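# Move the sponge-filled tote from floor to desk

## Task

Pick up the tote holding two yellow sponges from the floor and place it upright on the desk, with both sponges lying fully inside it (none draped over the rim); the robot must not topple or be left leaning, and the result has to stand on its own without the robot holding anything in place.

## Robot and tools

Robot: a Hello Robot Stretch 3 with a single arm. It has a two-wheeled base (0.33 m long, 0.34 m wide), a lift that rides up a mast, and a telescoping arm reaching out to the robot's right side. The gripper cannot move forward on its own; you drive the base to shift it that way. The base turns on the spot about the point midway between its wheels, 0.05 m behind the front edge, and cannot slide sideways. With the arm pulled in and the wrist folded, a spin sweeps a radius of 0.28 m; an unfolded level wrist reaches past that.

Frames: the base frame sits on the floor between the drive wheels, x forward, y left, z up. hand_pose is reported in it, at the point where closed fingertips meet; with all wrist joints at zero its x axis is up, y back along the arm toward the mast, z toward the rear. The odometry frame is the base frame as it was when the scene began. base_odometry comes from wheel turns only, so slipping shows as travel; heading runs -3.142 to 3.142, positive left.

execute_actions: argument actions is a list holding one action or none (empty just reports state and pictures). An action may contain base, joints, or both, plus optional contact_limits; the parts start together. base takes exactly one key: translate_m, a relative drive in metres from where the base last measured itself, -1 to 1, forward positive; or rotate_rad, a relative spin in radians, -3.2 to 3.2, left (counter-clockwise seen from above) positive. joints is a single object of absolute targets keyed by name: lift_m 0 to 1.1 (arm height on the mast); arm_m 0 to 0.52 (extension); wrist_yaw_rad -1.345 to 4.42 (0 along the arm, positive toward the front, 3.0 folded over the base); wrist_pitch_rad -1.57 to 0.451 (0 level, negative tips fingers down); wrist_roll_rad -2.911 to 2.911 (0 fingers side by side); gripper_m -0.089 to 0.179 (larger is wider; real fingertip gap is about 0.007 less when nearly shut, 0.025 less when fully open, zero under 0.007); head_pan_rad -3.953 to 1.73 (0 ahead, positive left, -1.57 looks along the arm); head_tilt_rad -1.53 to 0.419 (negative looks down). Done tolerances: lift and arm ±0.004, yaw and roll ±0.02, pitch ±0.05, gripper ±0.004, head ±0.02. contact_limits accepts only arm_m: a motor_effort percentage, 1 to 100, at which the arm halts (contact_stop); smaller is gentler but too small stops immediately, and it caps holding force until the next action. cameras picks head_camera, nav_camera, wrist_camera or all; omitted or null means all, [] means none. Any unknown key or out-of-range number rejects the whole call. An action runs at most 15 s. Joints or base you omit may still be driving toward earlier targets. If a result reports a stop, your later motion calls in the same reply are skipped.

wait: seconds, 0 to 10; commands nothing and returns the same report. zoom_image: camera plus region [x0, y0, x1, y1] in that camera's pixels from the top-left, at most 504 by 504, on its latest full image. finished_scene: scene number; ends the scene irreversibly after the last command settles, so the tote must already be resting correctly.

Results: base_status and joint_status tell how each motion ended. done means reached (for the base, wheels turned the commanded amount even if slipping). off_target means it stopped short and may still push. After contact_stop, time_out or torque_fault the old target is dropped; arm and lift go slack after a contact stop (a loaded lift may sag, closing the fingers on a surface lifts a slack lift). on_its_own lists uncommanded behaviour; its held at value is a target, not a position, and an effort outside its rest range suggests pushing or carrying. motor_effort is percent of maximum, positive toward higher values, bracket showing the peak; readings carry fixed bias and noise. Positive wheel effort pushes forward. lidar_m: 12 distances from the base origin, 30-degree sectors starting straight ahead and going counter-clockwise (4th left, 7th behind, 10th right), '-' for nothing, plane 0.17 m up, range 0.15 to 12 m, blind to clear objects and low things; the robot's own parts can hide sectors 5, 6, 9, 10. wrist_depth_mm (45 to 1000) and head_depth_mm (280 to 4000, image sideways) are 7x7 grids of median depth. base_tilt in degrees, forward and right positive, with a fixed offset up to about 4 degrees. turned_by_wheels and turned_by_imu give rotation since the last result. Camera calibration lines give K, distortion and T_world_to_cam mapping base frame to camera, with small errors that grow for the wrist camera.

Speed: the base is fast only when stowed (lift_m under 0.30, arm_m under 0.03, wrist_yaw_rad over 2.54); otherwise slow. Time spent thinking lets the scene run while the last command holds.

Gripping: command gripper_m below the object's width; lower squeezes harder, though a stall guard eases off so heavy items can slip; send a new value to squeeze again. To let go, open at least 0.02 beyond the touch value. Readings do not confirm a hold.

Cautions: fold or unfold the wrist only with lift_m 0.32 to 0.95, pitch -0.4, roll near 0; once folded the lift may go to 0.25. With yaw below -0.4 keep pitch at -0.5 or lower. Pushing against something solid with the gripper above about 0.45 m can tip the robot, worse with a higher contact limit or a repeat push. Do not drive while gripping or pressing on something fixed, and avoid snagging furniture, especially reversing. If tilting, reverse the last move in small steps, pull the gripper free, and drop the lift to about 0.2. Wrist, head and base have no contact stop; hard pushing can switch a wrist servo off for 10 s. Avoid drops, spills of the sponges, slams and hard hits. Loose items may occasionally get nudged.

Each tool is called after "Request:" as name(argument=value, ...), one argument or row to a line, values as JSON.

## Session

I'll start by looking at the current state.

Request:
execute_actions(
  actions=[],
)

Scene clock: 0.00 s.
base_odometry: x=+0.000 y=+0.000 heading=+0.000 (m, m, rad; odometry frame)
turned_by_wheels: +0.000 (rad since the last result)
turned_by_imu: +0.000 (rad since the last result)
base_tilt: forward=+3.0 right=+0.4 (deg)
lidar_m: 2.06 1.57 1.84 2.02 1.99 1.61 2.19 2.13 2.44 1.66 1.74 1.90
head_depth_mm: 1936 2422 2456 2456 2445 2443 2359 / 1911 2461 2424 2385 2386 2360 2294 / 1889 2314 2299 2266 2246 2231 2201 / 1884 2221 2178 2150 2136 2107 2088 / 1868 2104 2082 2056 2051 2015 1996 / 1846 2019 1979 1969 1951 1931 1349 / 1814 1923 1904 1890 1866 1831 1281
base_status: not commanded
joint_positions: lift_m=+0.520 arm_m=-0.002 wrist_yaw_rad=+3.042 wrist_pitch_rad=-0.511 wrist_roll_rad=-0.004 gripper_m=+0.037 head_pan_rad=-0.014 head_tilt_rad=-0.022
joint_status: not commanded
motor_effort: left_wheel=+0 right_wheel=+0 lift_m=+39 arm_m=+1 wrist_yaw_rad=+0 wrist_pitch_rad=+5 wrist_roll_rad=+0 gripper_m=+1 head_pan_rad=-1 head_tilt_rad=+3 (%)
hand_pose: x=-0.0001 y=+0.0674 z=+0.5120 quat_wxyz=(+0.213, +0.691, +0.145, +0.676) (m; base frame)
wrist_depth_mm: - - - - - - - / - - - - - - - / - - - - - - - / - - 974 951 963 924 933 / 880 841 839 817 813 787 774 / 744 728 724 696 661 689 665 / 644 633 - 638 615 607 599
pictures: head_camera (sideways: a quarter turn clockwise sets it upright), nav_camera (sideways: a quarter turn counterclockwise sets it upright), wrist_camera
Images, in order (width x height): head_camera 896x504, nav_camera 672x504, wrist_camera 644x364.

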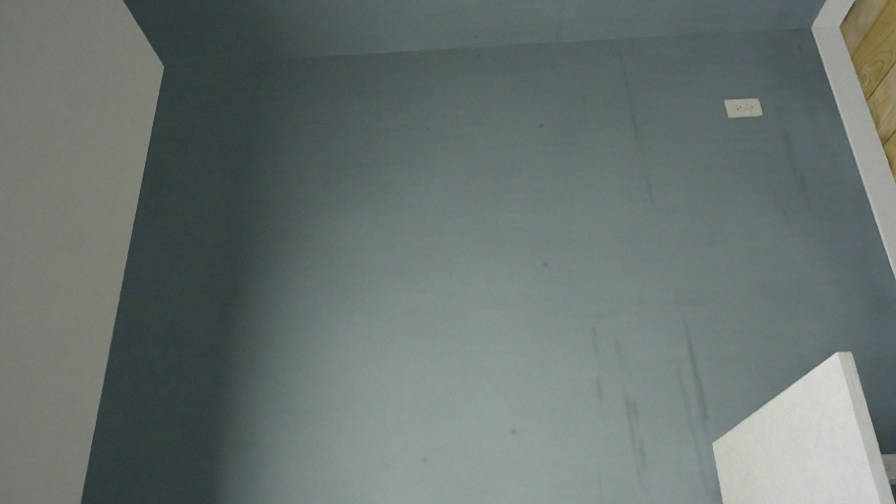

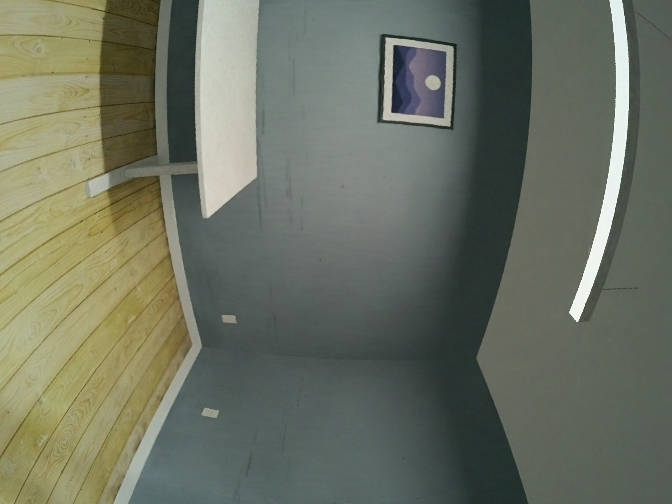

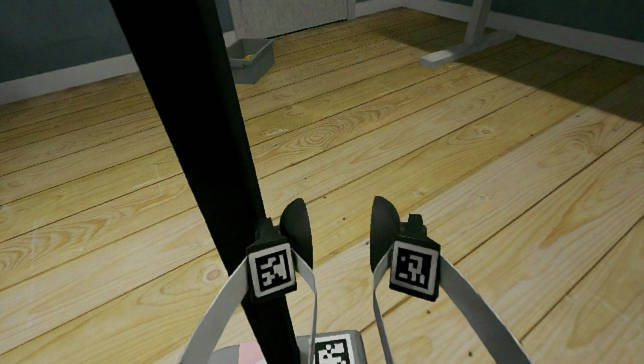

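Request:
execute_actions(
  actions=[
    {"joints": {"head_pan_rad": 1.6, "head_tilt_rad": -0.6}},
  ],
  cameras=["head_camera", "nav_camera"],
)

Scene clock: 6.27 s.
base_odometry: x=+0.000 y=+0.000 heading=+0.000 (m, m, rad; odometry frame)
turned_by_wheels: +0.000 (rad since the last result)
turned_by_imu: +0.001 (rad since the last result)
base_tilt: forward=+3.0 right=+0.3 (deg)
lidar_m: 2.06 1.57 1.83 2.02 1.99 1.61 2.18 2.13 2.43 1.65 1.74 1.90
head_depth_mm: 2120 2333 2580 2451 1880 1535 1293 / 2006 2180 2432 2448 1921 1547 1299 / 1917 2087 2267 2415 1920 1560 1306 / 1832 1996 2179 2337 1915 1569 1316 / 1758 1903 2080 2264 1874 1565 1318 / 1715 1834 1993 2188 1979 1597 1358 / 1647 1755 1904 2082 2000 1639 -
base_status: not commanded
joint_positions: lift_m=+0.520 arm_m=-0.002 wrist_yaw_rad=+3.042 wrist_pitch_rad=-0.511 wrist_roll_rad=-0.004 gripper_m=+0.037 head_pan_rad=+1.593 head_tilt_rad=-0.592
joint_status: all done
motor_effort: left_wheel=+0(1) right_wheel=+0(0) lift_m=+39(39) arm_m=+0(0) wrist_yaw_rad=+0(0) wrist_pitch_rad=+5(5) wrist_roll_rad=+0(0) gripper_m=+1(0) head_pan_rad=+2(32) head_tilt_rad=-4(40) (%)
hand_pose: x=-0.0001 y=+0.0674 z=+0.5120 quat_wxyz=(+0.213, +0.691, +0.145, +0.676) (m; base frame)
wrist_depth_mm: - - - - - - - / - - - - - - - / - - - - - - - / - - 986 981 928 909 916 / 854 839 832 837 825 773 770 / 741 740 711 700 673 684 666 / 645 640 - 644 610 600 599
pictures: head_camera (sideways: a quarter turn clockwise sets it upright), nav_camera (sideways: a quarter turn counterclockwise sets it upright)
camera_calibration (this result's frames):
head_camera: T_world_to_cam=[[-0.0341354, -0.527579, -0.84882, 1.12163], [-0.998523, -0.0179177, 0.0512924, -0.0576663], [-0.0422697, 0.849317, -0.526188, 0.644339], [0, 0, 0, 1]] pos_world=[0.00794222, 0.0434696, 1.29407]
nav_camera: T_world_to_cam=[[-0.0484314, 0.56421, 0.82421, -1.03605], [0.995582, 0.0937268, -0.00565892, 0.0539593], [-0.0804434, 0.820294, -0.566256, 0.689635], [0, 0, 0, 1]] pos_world=[-0.0484215, 0.013786, 1.24474]
Images, in order (width x height): head_camera 896x504, nav_camera 672x504.

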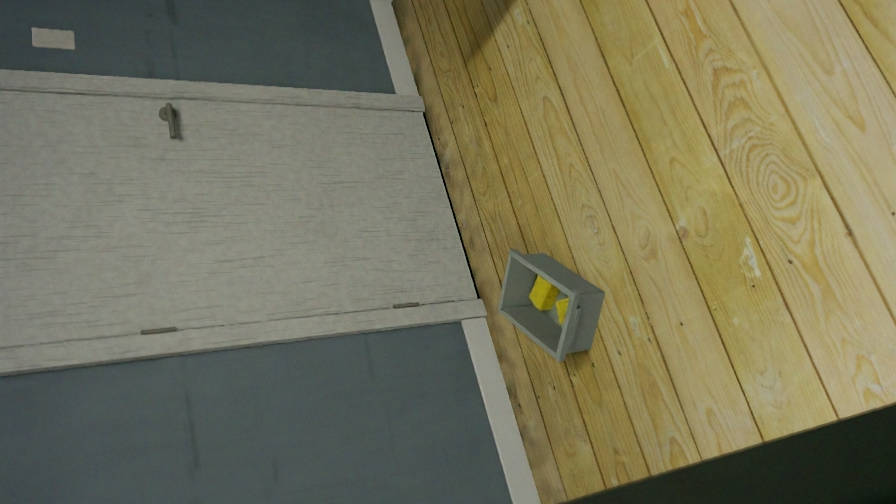

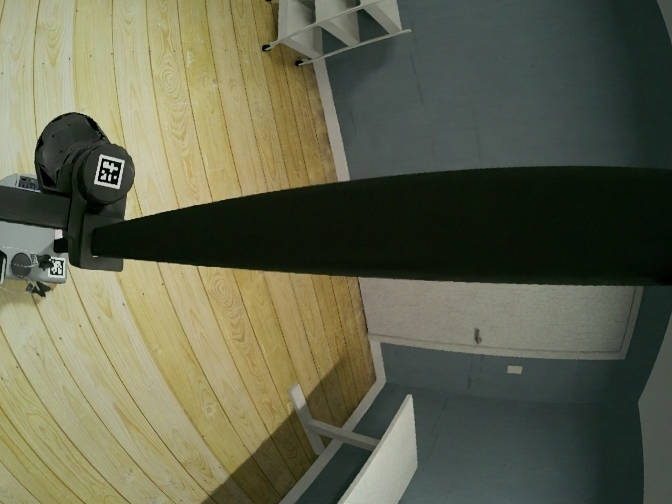

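Request:
zoom_image(
  camera="head_camera",
  region=[470, 220, 640, 390],
)

Region (470, 220, 640, 390) of head_camera's 896x504 image, scaled by 2.965, with more detail than that image has.

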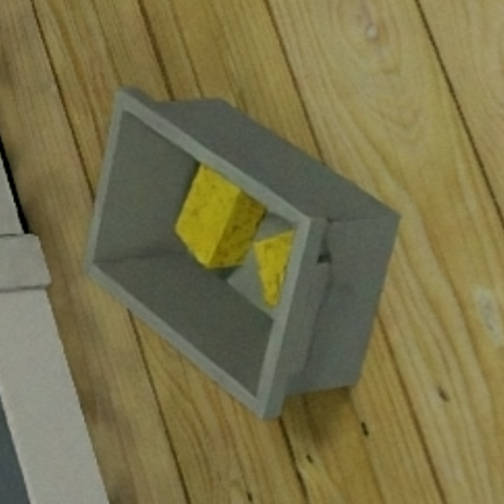

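Request:
execute_actions(
  actions=[
    {"base": {"rotate_rad": -1.77}, "joints": {"lift_m": 0.27, "head_pan_rad": -2.8, "head_tilt_rad": -0.7}},
  ],
  cameras=["head_camera", "nav_camera"],
)

Scene clock: 129.67 s.
base_odometry: x=+0.000 y=+0.000 heading=-1.770 (m, m, rad; odometry frame)
turned_by_wheels: -1.770 (rad since the last result)
turned_by_imu: -1.777 (rad since the last result)
base_tilt: forward=+3.0 right=+0.4 (deg)
lidar_m: 1.66 1.48 1.82 2.18 2.01 1.84 2.12 1.96 1.61 2.32 2.13 2.15
head_depth_mm: 1926 2145 2403 2109 1708 1429 1224 / 1864 2087 2310 2103 1711 1432 1233 / 1805 2002 2238 2084 1736 1449 1238 / 1764 1929 2161 2096 1734 1448 1245 / 1716 1890 2117 2202 1761 1462 1251 / 1674 1837 2035 2153 1770 1466 1255 / 1631 1777 1957 2126 1774 1483 1265
base_status: done
joint_positions: lift_m=+0.270 arm_m=-0.002 wrist_yaw_rad=+3.042 wrist_pitch_rad=-0.512 wrist_roll_rad=-0.004 gripper_m=+0.037 head_pan_rad=-2.793 head_tilt_rad=-0.692
joint_status: all done
motor_effort: left_wheel=+2(8) right_wheel=-1(6) lift_m=+29(34) arm_m=+0(0) wrist_yaw_rad=+0(0) wrist_pitch_rad=+6(6) wrist_roll_rad=+0(0) gripper_m=+0(1) head_pan_rad=-3(33) head_tilt_rad=-4(18) (%)
hand_pose: x=-0.0001 y=+0.0674 z=+0.2626 quat_wxyz=(+0.213, +0.691, +0.145, +0.676) (m; base frame)
wrist_depth_mm: - - - - - - - / - - 948 937 916 880 833 / 796 763 732 723 700 693 664 / 629 611 601 588 574 565 543 / 525 527 - - 500 482 471 / 463 - - - 402 419 408 / - - - - 371 364 363
pictures: head_camera (sideways: a quarter turn clockwise sets it upright), nav_camera (sideways: a quarter turn counterclockwise sets it upright)
camera_calibration (this result's frames):
head_camera: T_world_to_cam=[[0.587461, 0.164685, -0.792318, 1.04418], [0.332317, -0.941807, 0.0506395, -0.0649279], [-0.737871, -0.29305, -0.608003, 0.755022], [0, 0, 0, 1]] pos_world=[-0.0347278, -0.0118503, 1.28966]
nav_camera: T_world_to_cam=[[-0.593213, -0.253738, 0.764013, -0.954251], [-0.40709, 0.913299, -0.0127647, 0.0717653], [-0.694534, -0.318594, -0.645074, 0.795916], [0, 0, 0, 1]] pos_world=[0.0159312, -0.0540987, 1.2434]
Images, in order (width x height): head_camera 896x504, nav_camera 672x504.

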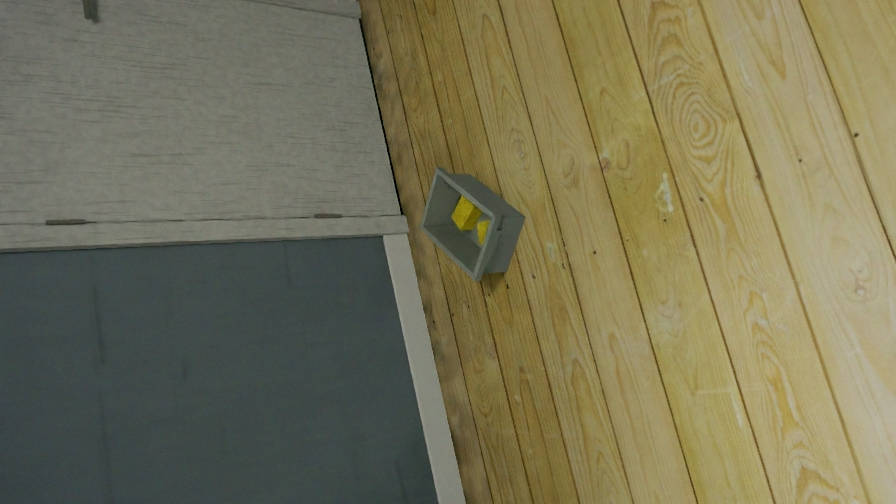

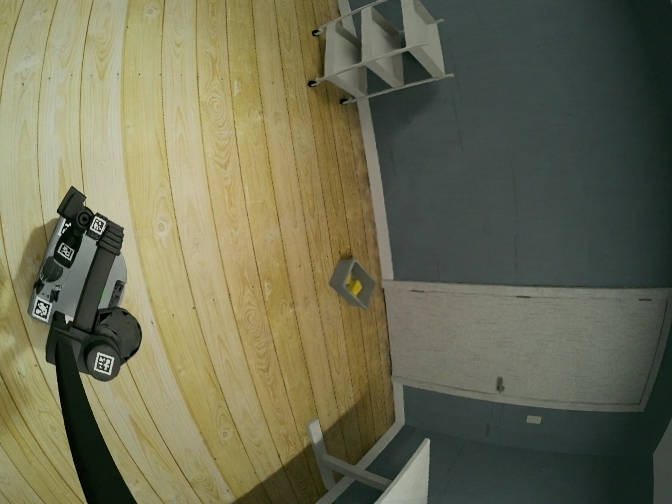

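Request:
execute_actions(
  actions=[
    {"base": {"translate_m": -1.0}, "joints": {"head_pan_rad": -2.4, "head_tilt_rad": -1.05}},
  ],
  cameras=["head_camera", "nav_camera"],
)

Scene clock: 140.53 s.
base_odometry: x=+0.198 y=+0.980 heading=-1.770 (m, m, rad; odometry frame)
turned_by_wheels: +0.000 (rad since the last result)
turned_by_imu: -0.001 (rad since the last result)
base_tilt: forward=+3.0 right=+0.4 (deg)
lidar_m: 2.63 2.34 2.32 1.38 1.40 0.96 1.27 1.15 1.19 1.47 2.74 2.76
head_depth_mm: 1096 1280 1554 1510 1340 1213 - / 1099 1283 1553 1517 1350 1218 - / 1100 1294 1557 1495 1356 1235 - / 1130 1324 1602 1464 1344 1247 - / 1137 1340 1621 1544 1364 1238 - / 1142 1350 1628 1550 1375 1240 1126 / 1144 1349 1646 1555 1389 1242 1131
base_status: done
joint_positions: lift_m=+0.270 arm_m=-0.002 wrist_yaw_rad=+3.042 wrist_pitch_rad=-0.512 wrist_roll_rad=-0.004 gripper_m=+0.037 head_pan_rad=-2.407 head_tilt_rad=-1.038
joint_status: all done
motor_effort: left_wheel=+2(5) right_wheel=-2(6) lift_m=+30(30) arm_m=+0(0) wrist_yaw_rad=+0(0) wrist_pitch_rad=+5(6) wrist_roll_rad=+0(0) gripper_m=+1(1) head_pan_rad=+2(21) head_tilt_rad=-8(33) (%)
hand_pose: x=-0.0001 y=+0.0674 z=+0.2625 quat_wxyz=(+0.213, +0.691, +0.145, +0.676) (m; base frame)
wrist_depth_mm: - - - - - - - / - - 948 949 911 852 857 / 775 759 744 727 708 693 670 / 633 618 605 586 587 560 547 / 523 530 - - 500 479 477 / 461 - - - 405 421 407 / - - - - 372 366 365
pictures: head_camera (sideways: a quarter turn clockwise sets it upright), nav_camera (sideways: a quarter turn counterclockwise sets it upright)
camera_calibration (this result's frames):
head_camera: T_world_to_cam=[[0.65461, 0.529745, -0.539311, 0.714077], [0.650374, -0.758306, 0.0445625, -0.0589349], [-0.385356, -0.379925, -0.840927, 1.05578], [0, 0, 0, 1]] pos_world=[-0.0222601, -0.0218508, 1.27557]
nav_camera: T_world_to_cam=[[-0.617693, -0.606552, 0.50055, -0.610815], [-0.714903, 0.698294, -0.0360384, 0.103932], [-0.327672, -0.380105, -0.864957, 1.0796], [0, 0, 0, 1]] pos_world=[0.050759, -0.0327048, 1.2433]
Images, in order (width x height): head_camera 896x504, nav_camera 672x504.

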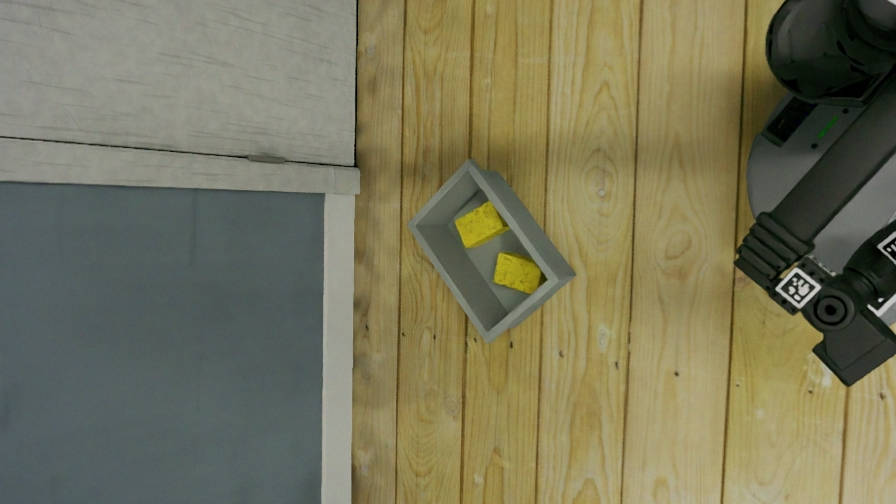

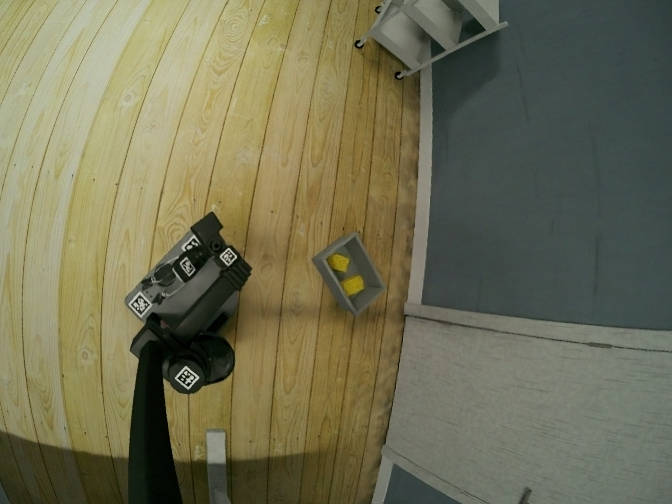

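Request:
zoom_image(
  camera="head_camera",
  region=[390, 140, 600, 350],
)

Region (390, 140, 600, 350) of head_camera's 896x504 image, scaled by 2.400, with more detail than that image has.

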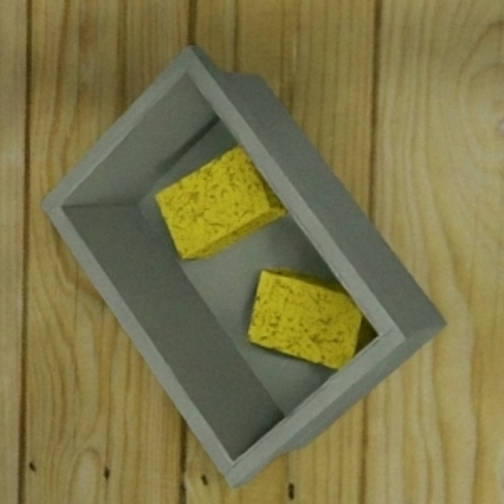

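Request:
execute_actions(
  actions=[
    {"base": {"translate_m": -0.37}, "joints": {"lift_m": 0.42, "wrist_pitch_rad": -0.4, "head_pan_rad": -1.75, "head_tilt_rad": -1.2}},
  ],
  cameras=["head_camera", "nav_camera"],
)

Request:
execute_actions(
  actions=[
    {"base": {"rotate_rad": -0.2}, "joints": {"wrist_yaw_rad": 0.0, "head_pan_rad": -1.6, "gripper_m": 0.1}},
  ],
)

Scene clock: 188.53 s.
base_odometry: x=+0.271 y=+1.343 heading=-1.770 (m, m, rad; odometry frame)
turned_by_wheels: +0.000 (rad since the last result)
turned_by_imu: +0.001 (rad since the last result)
base_tilt: forward=+3.0 right=+0.4 (deg)
lidar_m: 3.00 2.68 1.47 1.28 1.17 1.18 0.95 0.87 0.88 1.12 1.59 3.00
head_depth_mm: 971 1136 1354 1382 1270 1190 - / 1039 1242 1464 1367 1283 - - / 1141 1370 1507 1381 1286 - - / 1243 1530 1524 1372 1290 - 1098 / 1377 1644 1536 1403 1295 1195 1114 / 1532 1711 1547 1406 1295 1196 1117 / 1733 1726 1560 1421 1301 1203 1119
base_status: done
joint_positions: lift_m=+0.420 arm_m=-0.002 wrist_yaw_rad=+3.042 wrist_pitch_rad=-0.420 wrist_roll_rad=-0.004 gripper_m=+0.037 head_pan_rad=-1.756 head_tilt_rad=-1.186
joint_status: all done
motor_effort: left_wheel=+2(9) right_wheel=-1(7) lift_m=+47(50) arm_m=+0(0) wrist_yaw_rad=+0(1) wrist_pitch_rad=+8(9) wrist_roll_rad=+0(0) gripper_m=+0(1) head_pan_rad=+1(28) head_tilt_rad=-8(24) (%)
hand_pose: x=+0.0011 y=+0.0799 z=+0.4320 quat_wxyz=(+0.182, +0.696, +0.113, +0.685) (m; base frame)
wrist_depth_mm: 579 - - - - - - / 865 - - - - - - / 945 - - - - - - / 951 885 968 931 930 875 873 / 816 765 - 748 753 735 727 / 675 650 613 628 608 638 612 / 575 569 - 570 553 536 533
pictures: head_camera (sideways: a quarter turn clockwise sets it upright), nav_camera (sideways: a quarter turn counterclockwise sets it upright)
camera_calibration (this result's frames):
head_camera: T_world_to_cam=[[0.21306, 0.887092, -0.409479, 0.547653], [0.975622, -0.215727, 0.0402855, -0.0553425], [-0.0525988, -0.40808, -0.91143, 1.14537], [0, 0, 0, 1]] pos_world=[-0.00244417, -0.0303538, 1.27041]
nav_camera: T_world_to_cam=[[-0.136064, -0.919981, 0.36759, -0.44057], [-0.990682, 0.128603, -0.044842, 0.117067], [-0.00601954, -0.370266, -0.928906, 1.16072], [0, 0, 0, 1]] pos_world=[0.0630179, 0.00940312, 1.2454]
Images, in order (width x height): head_camera 896x504, nav_camera 672x504.

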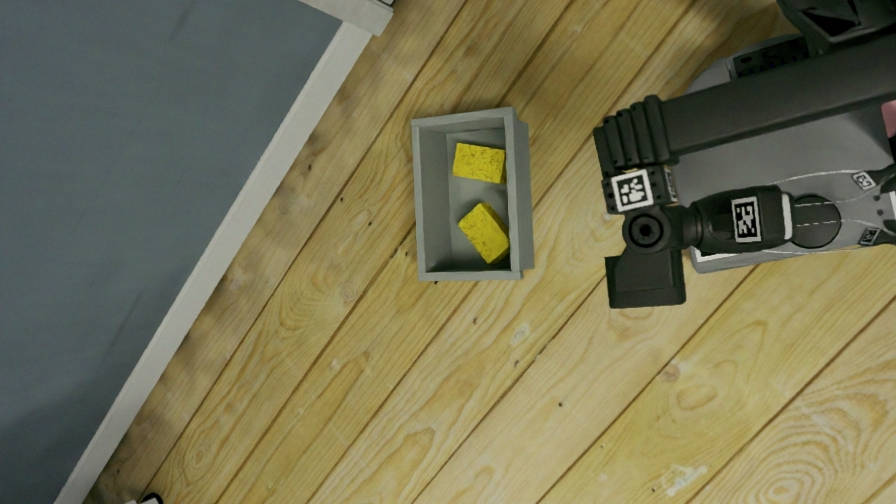

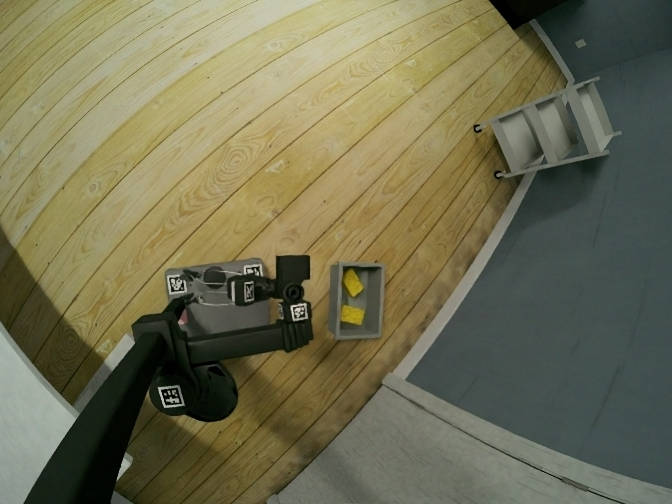

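Scene clock: 191.07 s.
base_odometry: x=+0.271 y=+1.343 heading=-1.970 (m, m, rad; odometry frame)
turned_by_wheels: -0.200 (rad since the last result)
turned_by_imu: -0.200 (rad since the last result)
base_tilt: forward=+3.0 right=+0.4 (deg)
lidar_m: 3.30 2.68 2.72 1.43 0.72 0.71 1.06 0.87 0.87 0.99 1.59 2.97
head_depth_mm: 952 1116 1312 1384 1271 1186 - / 1018 1206 1460 1393 1293 - - / 1095 1329 1495 1348 1298 - - / 1187 1463 1534 1366 1268 1205 1097 / 1300 1609 1544 1402 1294 1192 1115 / 1443 1689 1549 1408 1298 1199 1112 / 1599 1723 1556 1417 1301 1207 1119
base_status: done
joint_positions: lift_m=+0.420 arm_m=-0.002 wrist_yaw_rad=+0.003 wrist_pitch_rad=-0.420 wrist_roll_rad=-0.004 gripper_m=+0.100 head_pan_rad=-1.607 head_tilt_rad=-1.186
joint_status: all done
motor_effort: left_wheel=+2(6) right_wheel=-2(4) lift_m=+47(47) arm_m=+0(0) wrist_yaw_rad=-3(1) wrist_pitch_rad=+8(8) wrist_roll_rad=+0(0) gripper_m=+1(82) head_pan_rad=+2(14) head_tilt_rad=-7(8) (%)
hand_pose: x=-0.0208 y=-0.3674 z=+0.4320 quat_wxyz=(+0.693, +0.149, -0.690, -0.146) (m; base frame)
wrist_depth_mm: - - - 832 688 568 469 / - - - 911 730 613 498 / - - - - 803 646 534 / 983 979 948 928 842 690 575 / 779 793 786 768 736 706 621 / 675 669 617 607 577 613 614 / 581 569 543 529 497 532 541
pictures: head_camera (sideways: a quarter turn clockwise sets it upright), nav_camera (sideways: a quarter turn counterclockwise sets it upright), wrist_camera
camera_calibration (this result's frames):
head_camera: T_world_to_cam=[[0.0788159, 0.908939, -0.409412, 0.548384], [0.996852, -0.0682944, 0.0402831, -0.055469], [0.00865436, -0.411298, -0.91146, 1.14504], [0, 0, 0, 1]] pos_world=[0.00216333, -0.0312844, 1.27041]
nav_camera: T_world_to_cam=[[0.00221367, -0.930012, 0.367522, -0.441325], [-0.998792, -0.0200996, -0.0448461, 0.117122], [0.0490945, -0.366978, -0.928933, 1.16042], [0, 0, 0, 1]] pos_world=[0.0609877, 0.0177644, 1.2454]
wrist_camera: T_world_to_cam=[[-0.999518, -0.00587618, -0.0304796, -0.00680627], [0.0210831, 0.592163, -0.805542, 0.592614], [0.0227824, -0.805797, -0.591754, 0.126845], [0, 0, 0, 1]] pos_world=[-0.022187, -0.248753, 0.552229]
Images, in order (width x height): head_camera 896x504, nav_camera 672x504, wrist_camera 644x364.

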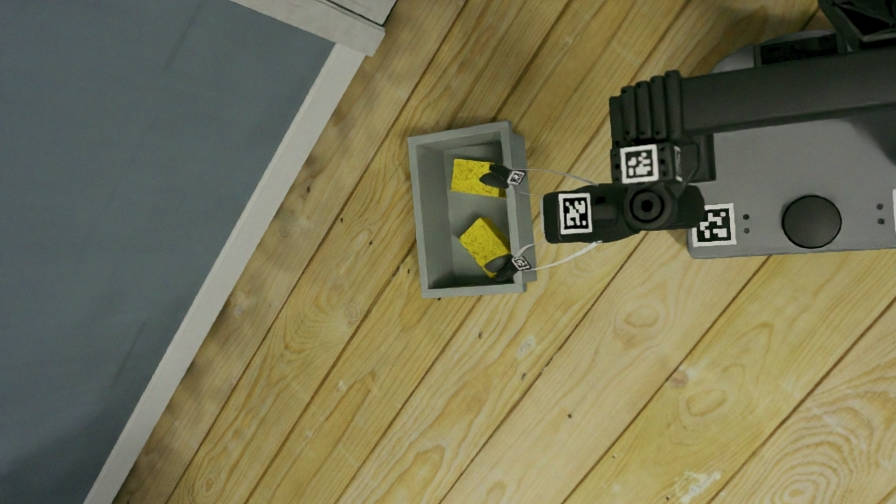

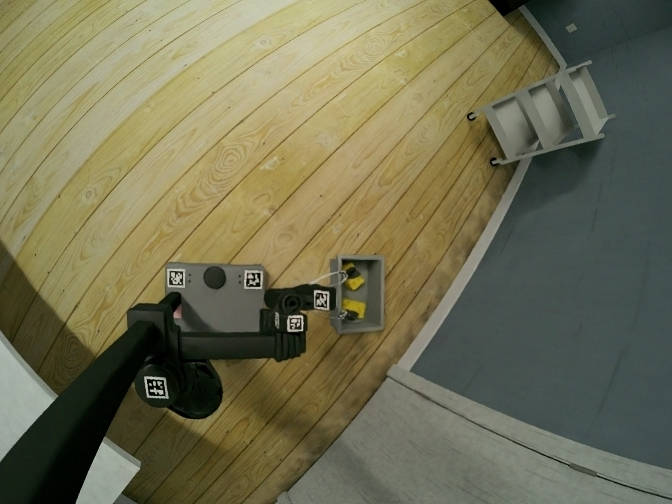

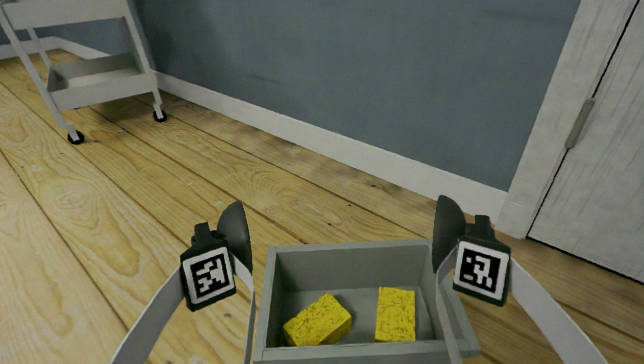

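Request:
execute_actions(
  actions=[
    {"joints": {"wrist_pitch_rad": -1.57, "wrist_roll_rad": 1.57, "arm_m": 0.28}},
  ],
)

Scene clock: 205.63 s.
base_odometry: x=+0.271 y=+1.343 heading=-1.970 (m, m, rad; odometry frame)
turned_by_wheels: +0.000 (rad since the last result)
turned_by_imu: +0.002 (rad since the last result)
base_tilt: forward=+3.0 right=+0.4 (deg)
lidar_m: 3.31 2.68 2.73 1.43 0.72 0.71 1.06 0.88 0.87 0.99 1.58 2.97
head_depth_mm: 950 1113 1317 1386 1275 1184 - / 1022 1210 1452 1384 1294 - - / 1095 1325 1531 1316 1277 1226 - / 1194 1464 1535 1367 1280 1201 1102 / 1301 1609 1527 1397 1291 1189 1117 / 1432 1677 1539 1408 1298 1199 1112 / 1603 1722 1551 1418 1303 1204 1116
base_status: not commanded
joint_positions: lift_m=+0.420 arm_m=+0.280 wrist_yaw_rad=+0.001 wrist_pitch_rad=-1.557 wrist_roll_rad=+1.568 gripper_m=+0.100 head_pan_rad=-1.607 head_tilt_rad=-1.186
joint_status: all done
joint sent to its limit — the command would take wrist_pitch_rad past its lower limit, so that joint was sent only as far as its limit.
motor_effort: left_wheel=+2(1) right_wheel=-2(2) lift_m=+47(47) arm_m=+4(5) wrist_yaw_rad=-1(3) wrist_pitch_rad=-4(7) wrist_roll_rad=+1(1) gripper_m=+0(1) head_pan_rad=+2(2) head_tilt_rad=-8(8) (%)
hand_pose: x=-0.0216 y=-0.4037 z=+0.3018 quat_wxyz=(+0.002, +0.001, -0.712, -0.703) (m; base frame)
wrist_depth_mm: 431 337 359 425 418 409 - / 445 385 396 437 430 429 - / 461 404 453 448 445 445 - / 477 422 423 467 459 459 - / 492 419 467 479 482 467 468 / 512 508 508 496 491 497 490 / 538 532 522 510 520 501 496
pictures: head_camera (sideways: a quarter turn clockwise sets it upright), nav_camera (sideways: a quarter turn counterclockwise sets it upright), wrist_camera
camera_calibration (this result's frames):
head_camera: T_world_to_cam=[[0.0786947, 0.908951, -0.409408, 0.54838], [0.996861, -0.0681615, 0.040283, -0.0554688], [0.00870936, -0.411293, -0.911462, 1.14504], [0, 0, 0, 1]] pos_world=[0.00216751, -0.0312848, 1.27041]
nav_camera: T_world_to_cam=[[0.00233768, -0.930014, 0.367518, -0.44132], [-0.998789, -0.0202327, -0.0448464, 0.117123], [0.0491436, -0.366968, -0.928935, 1.16042], [0, 0, 0, 1]] pos_world=[0.0609854, 0.0177719, 1.2454]
wrist_camera: T_world_to_cam=[[0.0268653, 0.999251, -0.0278446, 0.415372], [0.977244, -0.0203902, 0.211135, -0.0242193], [0.210409, -0.0328832, -0.97706, 0.452978], [0, 0, 0, 1]] pos_world=[-0.0828016, -0.40066, 0.459266]
Images, in order (width x height): head_camera 896x504, nav_camera 672x504, wrist_camera 644x364.

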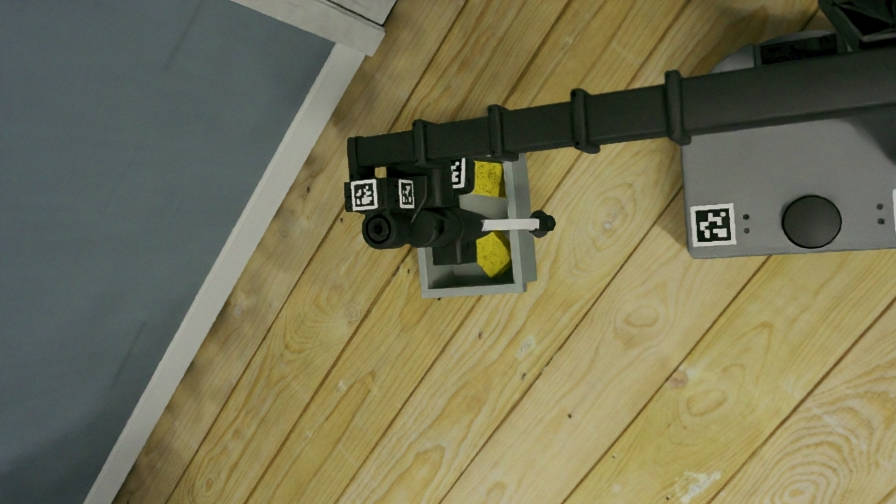

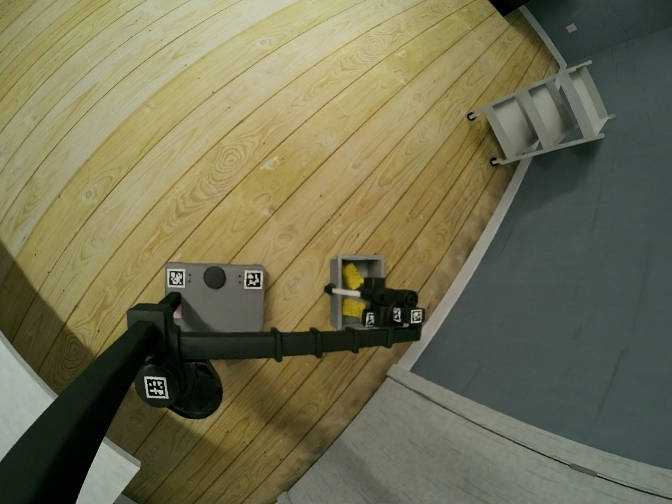

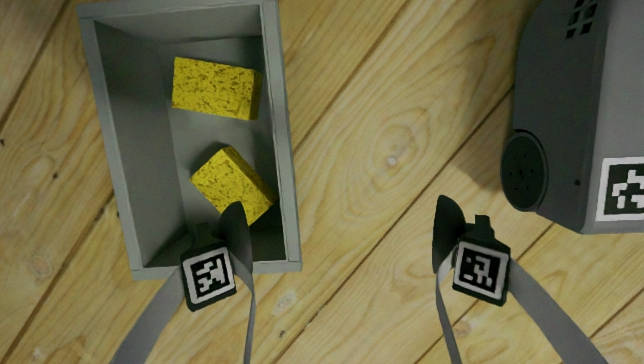

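Request:
zoom_image(
  camera="wrist_camera",
  region=[60, 0, 360, 300],
)

Region (60, 0, 360, 300) of wrist_camera's 644x364 image, scaled by 1.680.

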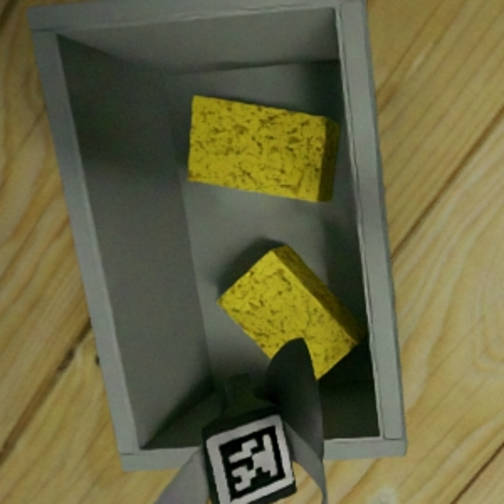

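Request:
execute_actions(
  actions=[
    {"base": {"translate_m": -0.022}, "joints": {"arm_m": 0.333, "lift_m": 0.30, "gripper_m": 0.085}},
  ],
  cameras=["head_camera", "wrist_camera"],
)

Scene clock: 252.90 s.
base_odometry: x=+0.279 y=+1.363 heading=-1.969 (m, m, rad; odometry frame)
turned_by_wheels: +0.000 (rad since the last result)
turned_by_imu: +0.001 (rad since the last result)
base_tilt: forward=+3.0 right=+0.4 (deg)
lidar_m: 3.32 2.70 2.69 1.41 0.70 0.70 1.04 0.86 0.86 0.97 1.56 2.99
head_depth_mm: 934 1086 1295 1383 1269 1183 - / 1007 1193 1431 1387 1285 - - / 1084 1299 1496 1320 1276 - - / 1171 1438 1531 1341 1273 1207 1104 / 1281 1585 1529 1389 1292 1200 1110 / 1421 1654 1548 1409 1293 1200 1117 / 1576 1719 1550 1417 1298 1205 1121
base_status: done
joint_positions: lift_m=+0.300 arm_m=+0.333 wrist_yaw_rad=+0.001 wrist_pitch_rad=-1.558 wrist_roll_rad=+1.568 gripper_m=+0.085 head_pan_rad=-1.607 head_tilt_rad=-1.186
joint_status: all done
motor_effort: left_wheel=+2(2) right_wheel=-1(5) lift_m=+29(39) arm_m=+4(2) wrist_yaw_rad=-2(1) wrist_pitch_rad=-3(4) wrist_roll_rad=+1(1) gripper_m=+1(60) head_pan_rad=+2(2) head_tilt_rad=-8(8) (%)
hand_pose: x=-0.0216 y=-0.4565 z=+0.1825 quat_wxyz=(+0.002, +0.001, -0.711, -0.703) (m; base frame)
wrist_depth_mm: 217 265 294 309 308 305 302 / 222 281 279 318 317 314 309 / 231 292 290 325 327 325 323 / 347 288 337 337 339 337 333 / 364 282 307 345 353 343 343 / 379 276 317 326 363 358 355 / 393 259 272 254 377 377 369
pictures: head_camera (sideways: a quarter turn clockwise sets it upright), wrist_camera
camera_calibration (this result's frames):
head_camera: T_world_to_cam=[[0.0784958, 0.908968, -0.409408, 0.548382], [0.996876, -0.0679434, 0.040283, -0.0554689], [0.00879938, -0.411291, -0.911461, 1.14504], [0, 0, 0, 1]] pos_world=[0.00217436, -0.0312857, 1.27041]
wrist_camera: T_world_to_cam=[[0.026868, 0.999275, -0.0269861, 0.46465], [0.977244, -0.0205743, 0.211116, -0.000178963], [0.210408, -0.0320443, -0.977088, 0.335027], [0, 0, 0, 1]] pos_world=[-0.0828017, -0.453581, 0.339928]
Images, in order (width x height): head_camera 896x504, wrist_camera 644x364.

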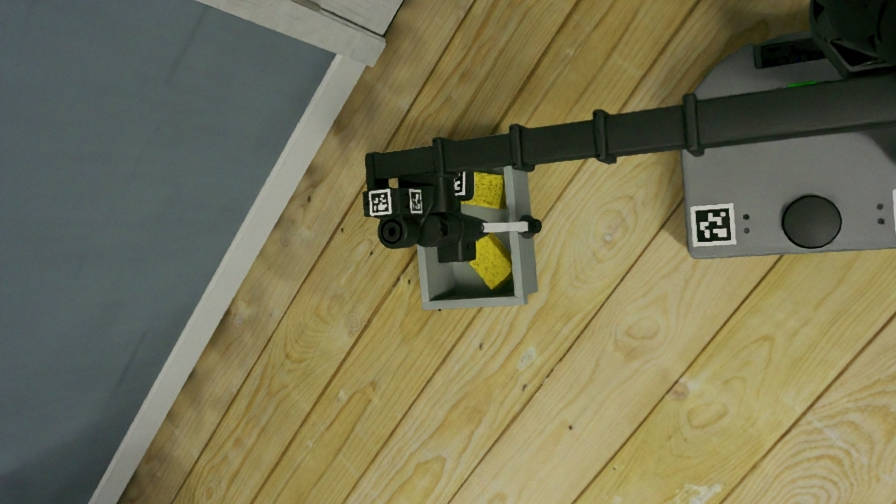

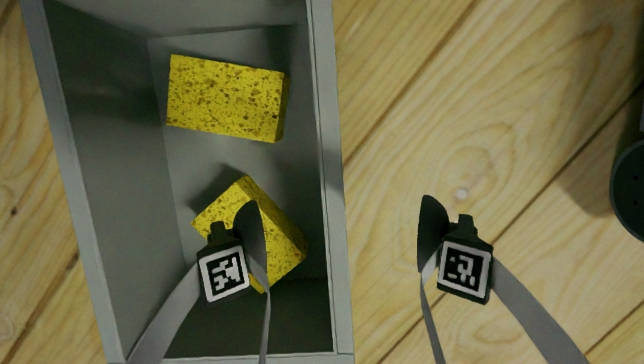

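Request:
zoom_image(
  camera="wrist_camera",
  region=[0, 0, 500, 364],
)

Request:
zoom_image(
  camera="head_camera",
  region=[360, 130, 580, 330],
)

Region (0, 0, 500, 364) of wrist_camera's 644x364 image, scaled by 1.008; it fills the top 367 rows of this view, and the rest is white.

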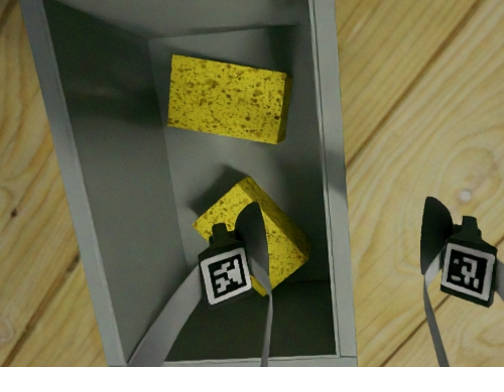

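Region (360, 130, 580, 330) of head_camera's 896x504 image, scaled by 2.291, with more detail than that image has; it fills the top 458 rows of this view, and the rest is white.

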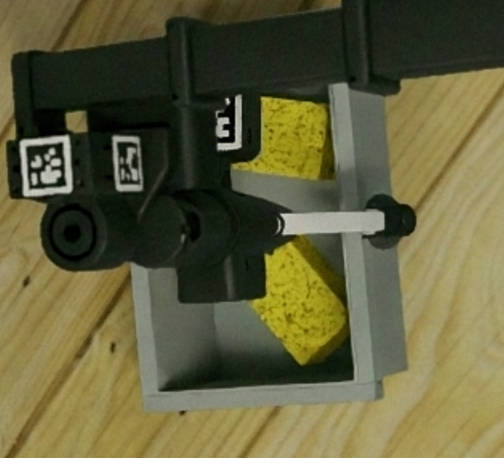

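Request:
execute_actions(
  actions=[
    {"base": {"translate_m": -0.008}, "joints": {"arm_m": 0.341, "lift_m": 0.24, "gripper_m": 0.075}},
  ],
  cameras=["head_camera", "wrist_camera"],
)

Scene clock: 293.37 s.
base_odometry: x=+0.282 y=+1.371 heading=-1.969 (m, m, rad; odometry frame)
turned_by_wheels: +0.000 (rad since the last result)
turned_by_imu: +0.001 (rad since the last result)
base_tilt: forward=+3.0 right=+0.4 (deg)
lidar_m: 3.31 2.71 2.67 1.40 0.69 0.73 1.04 0.86 0.85 0.97 1.55 3.00
head_depth_mm: 928 1082 1290 1378 1273 1183 - / 999 1184 1434 1391 1279 - - / 1073 1295 1490 - 1275 - - / 1165 1431 1534 1368 1265 1199 1100 / 1275 1596 1533 1393 1289 1200 1108 / 1403 1663 1552 1415 1299 1196 1115 / 1567 1722 1548 1418 1311 1201 1118
base_status: done
joint_positions: lift_m=+0.240 arm_m=+0.341 wrist_yaw_rad=+0.001 wrist_pitch_rad=-1.558 wrist_roll_rad=+1.568 gripper_m=+0.075 head_pan_rad=-1.607 head_tilt_rad=-1.186
joint_status: all done
motor_effort: left_wheel=+2(3) right_wheel=-1(5) lift_m=+30(31) arm_m=+4(2) wrist_yaw_rad=-1(1) wrist_pitch_rad=-4(3) wrist_roll_rad=+1(1) gripper_m=+1(45) head_pan_rad=+2(2) head_tilt_rad=-7(8) (%)
hand_pose: x=-0.0216 y=-0.4645 z=+0.1225 quat_wxyz=(+0.002, +0.001, -0.711, -0.703) (m; base frame)
wrist_depth_mm: 202 245 255 233 254 250 249 / 202 235 221 259 261 259 255 / 205 234 228 268 271 266 266 / 201 275 278 277 278 278 274 / 199 269 247 284 288 285 283 / 196 261 254 254 299 294 294 / 197 243 269 263 310 306 303
pictures: head_camera (sideways: a quarter turn clockwise sets it upright), wrist_camera
camera_calibration (this result's frames):
head_camera: T_world_to_cam=[[0.0783718, 0.908979, -0.409408, 0.548382], [0.996885, -0.0678074, 0.040283, -0.055469], [0.00885547, -0.41129, -0.911462, 1.14504], [0, 0, 0, 1]] pos_world=[0.00217862, -0.0312862, 1.27041]
wrist_camera: T_world_to_cam=[[0.026868, 0.999279, -0.0268299, 0.470966], [0.977244, -0.0206074, 0.211113, 0.0123109], [0.210408, -0.0318915, -0.977093, 0.276211], [0, 0, 0, 1]] pos_world=[-0.0828017, -0.461564, 0.279921]
Images, in order (width x height): head_camera 896x504, wrist_camera 644x364.

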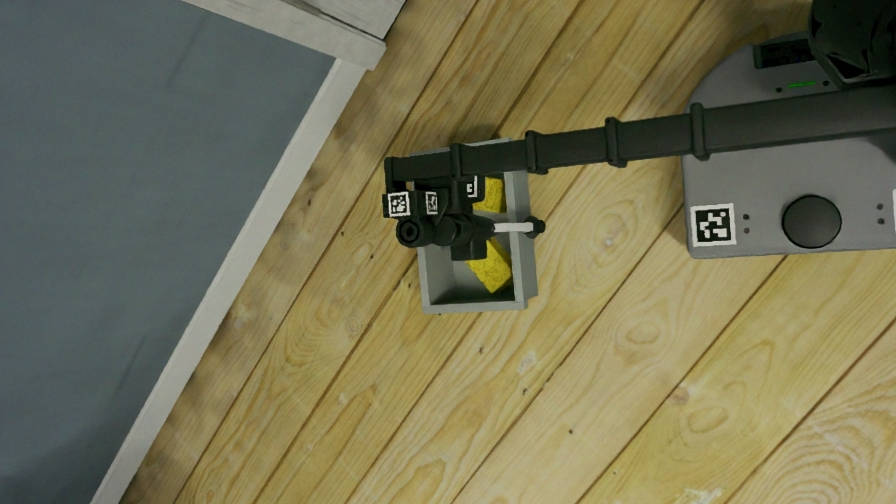

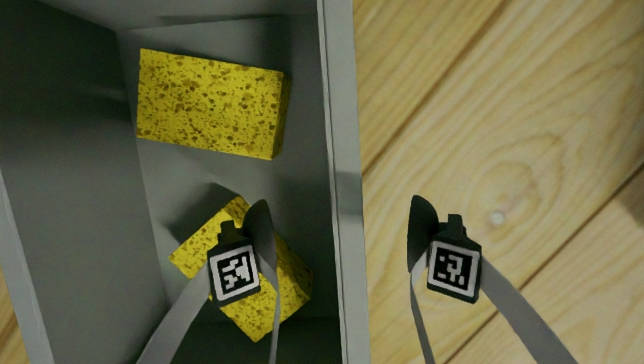

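Request:
execute_actions(
  actions=[
    {"joints": {"lift_m": 0.193}},
  ],
  cameras=["head_camera", "wrist_camera"],
)

Scene clock: 298.83 s.
base_odometry: x=+0.282 y=+1.371 heading=-1.969 (m, m, rad; odometry frame)
turned_by_wheels: +0.000 (rad since the last result)
turned_by_imu: +0.001 (rad since the last result)
base_tilt: forward=+3.0 right=+0.4 (deg)
lidar_m: 3.32 2.71 2.67 1.40 0.69 0.73 1.04 0.86 0.85 0.97 1.56 2.99
head_depth_mm: 928 1080 1289 1389 1277 1187 - / 999 1183 1435 1386 1280 1211 - / 1075 1293 1495 1428 1281 - - / 1168 1429 1527 1378 1268 1209 1099 / 1277 1591 1535 1387 1293 1197 1114 / 1409 1665 1553 1406 1295 1200 1115 / 1577 1715 1558 1409 1304 1202 1119
base_status: not commanded
joint_positions: lift_m=+0.193 arm_m=+0.341 wrist_yaw_rad=+0.001 wrist_pitch_rad=-1.558 wrist_roll_rad=+1.568 gripper_m=+0.075 head_pan_rad=-1.607 head_tilt_rad=-1.186
joint_status: all done
motor_effort: left_wheel=+2(2) right_wheel=-2(1) lift_m=+29(29) arm_m=+4(4) wrist_yaw_rad=-1(1) wrist_pitch_rad=-3(3) wrist_roll_rad=+1(1) gripper_m=+1(1) head_pan_rad=+2(3) head_tilt_rad=-8(9) (%)
hand_pose: x=-0.0216 y=-0.4645 z=+0.0755 quat_wxyz=(+0.002, +0.001, -0.711, -0.703) (m; base frame)
wrist_depth_mm: 202 211 211 101 209 208 207 / 202 176 175 104 216 215 213 / 203 181 180 221 223 221 219 / 201 233 232 228 231 228 227 / 198 240 228 234 237 239 233 / 196 223 202 235 248 244 243 / 194 243 206 249 255 255 252
pictures: head_camera (sideways: a quarter turn clockwise sets it upright), wrist_camera
camera_calibration (this result's frames):
head_camera: T_world_to_cam=[[0.0783718, 0.908979, -0.409408, 0.548382], [0.996885, -0.0678074, 0.040283, -0.055469], [0.00885547, -0.41129, -0.911462, 1.14504], [0, 0, 0, 1]] pos_world=[0.00217862, -0.0312862, 1.27041]
wrist_camera: T_world_to_cam=[[0.0268677, 0.999279, -0.0268299, 0.469706], [0.977244, -0.0206071, 0.211113, 0.0222315], [0.210408, -0.0318915, -0.977093, 0.230297], [0, 0, 0, 1]] pos_world=[-0.0828017, -0.461565, 0.23293]
Images, in order (width x height): head_camera 896x504, wrist_camera 644x364.

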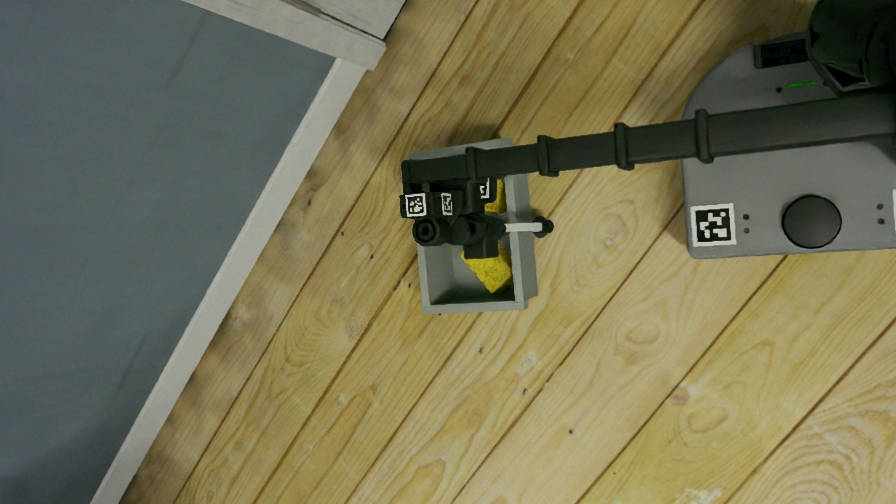

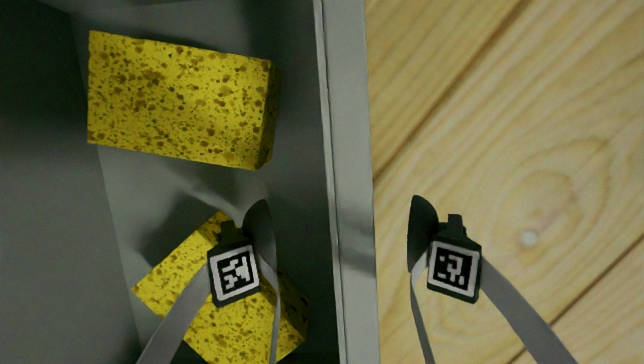

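Request:
execute_actions(
  actions=[
    {"joints": {"gripper_m": -0.03, "arm_m": 0.345}},
  ],
  cameras=["head_camera", "wrist_camera"],
)

Scene clock: 305.63 s.
base_odometry: x=+0.282 y=+1.371 heading=-1.969 (m, m, rad; odometry frame)
turned_by_wheels: +0.000 (rad since the last result)
turned_by_imu: +0.001 (rad since the last result)
base_tilt: forward=+3.0 right=+0.5 (deg)
lidar_m: 3.29 2.70 2.68 1.40 0.69 0.73 1.04 0.86 0.85 0.97 1.56 3.00
head_depth_mm: 928 1076 1285 1387 1269 1186 - / 999 1185 1430 1385 1282 1208 - / 1075 1289 1498 1375 1283 - - / 1166 1432 1536 1382 1278 1208 1099 / 1275 1583 1542 1389 1296 1200 1114 / 1415 1661 1539 1409 1299 1202 1118 / 1568 1716 1554 1408 1303 1203 1122
base_status: not commanded
joint_positions: lift_m=+0.193 arm_m=+0.345 wrist_yaw_rad=+0.001 wrist_pitch_rad=-1.566 wrist_roll_rad=+1.568 gripper_m=-0.029 head_pan_rad=-1.607 head_tilt_rad=-1.186
joint_status: all done
motor_effort: left_wheel=+1(2) right_wheel=-1(1) lift_m=+29(30) arm_m=+4(7) wrist_yaw_rad=-1(1) wrist_pitch_rad=+0(3) wrist_roll_rad=+1(1) gripper_m=-21(95) head_pan_rad=+3(2) head_tilt_rad=-8(7) (%)
hand_pose: x=-0.0216 y=-0.4665 z=+0.0757 quat_wxyz=(+0.002, +0.001, -0.709, -0.706) (m; base frame)
wrist_depth_mm: 201 209 210 102 210 209 209 / 197 176 174 104 217 216 215 / 196 180 180 220 225 222 221 / 202 233 231 112 232 229 228 / 204 239 235 114 238 236 236 / 200 228 200 120 252 247 245 / 199 252 205 206 257 255 252
pictures: head_camera (sideways: a quarter turn clockwise sets it upright), wrist_camera
camera_calibration (this result's frames):
head_camera: T_world_to_cam=[[0.0783719, 0.908979, -0.409408, 0.548383], [0.996885, -0.0678075, 0.040283, -0.055469], [0.00885542, -0.41129, -0.911461, 1.14504], [0, 0, 0, 1]] pos_world=[0.00217862, -0.0312862, 1.27041]
wrist_camera: T_world_to_cam=[[0.026861, 0.999454, -0.0192605, 0.471267], [0.977247, -0.0221991, 0.210941, 0.0214296], [0.210398, -0.0244883, -0.977309, 0.233853], [0, 0, 0, 1]] pos_world=[-0.0828028, -0.464807, 0.233103]
Images, in order (width x height): head_camera 896x504, wrist_camera 644x364.

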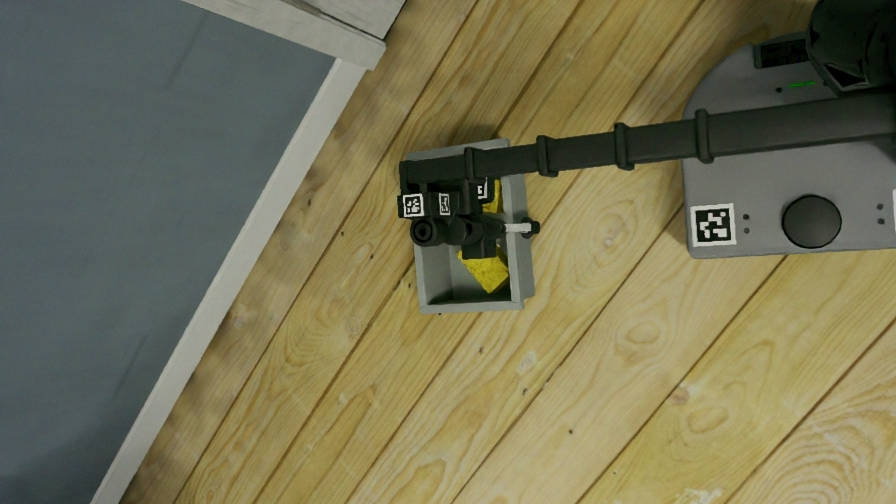

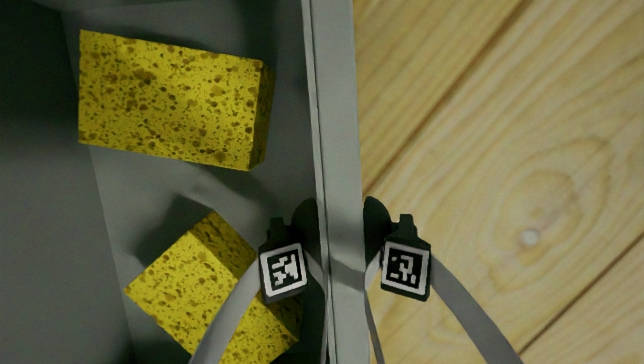

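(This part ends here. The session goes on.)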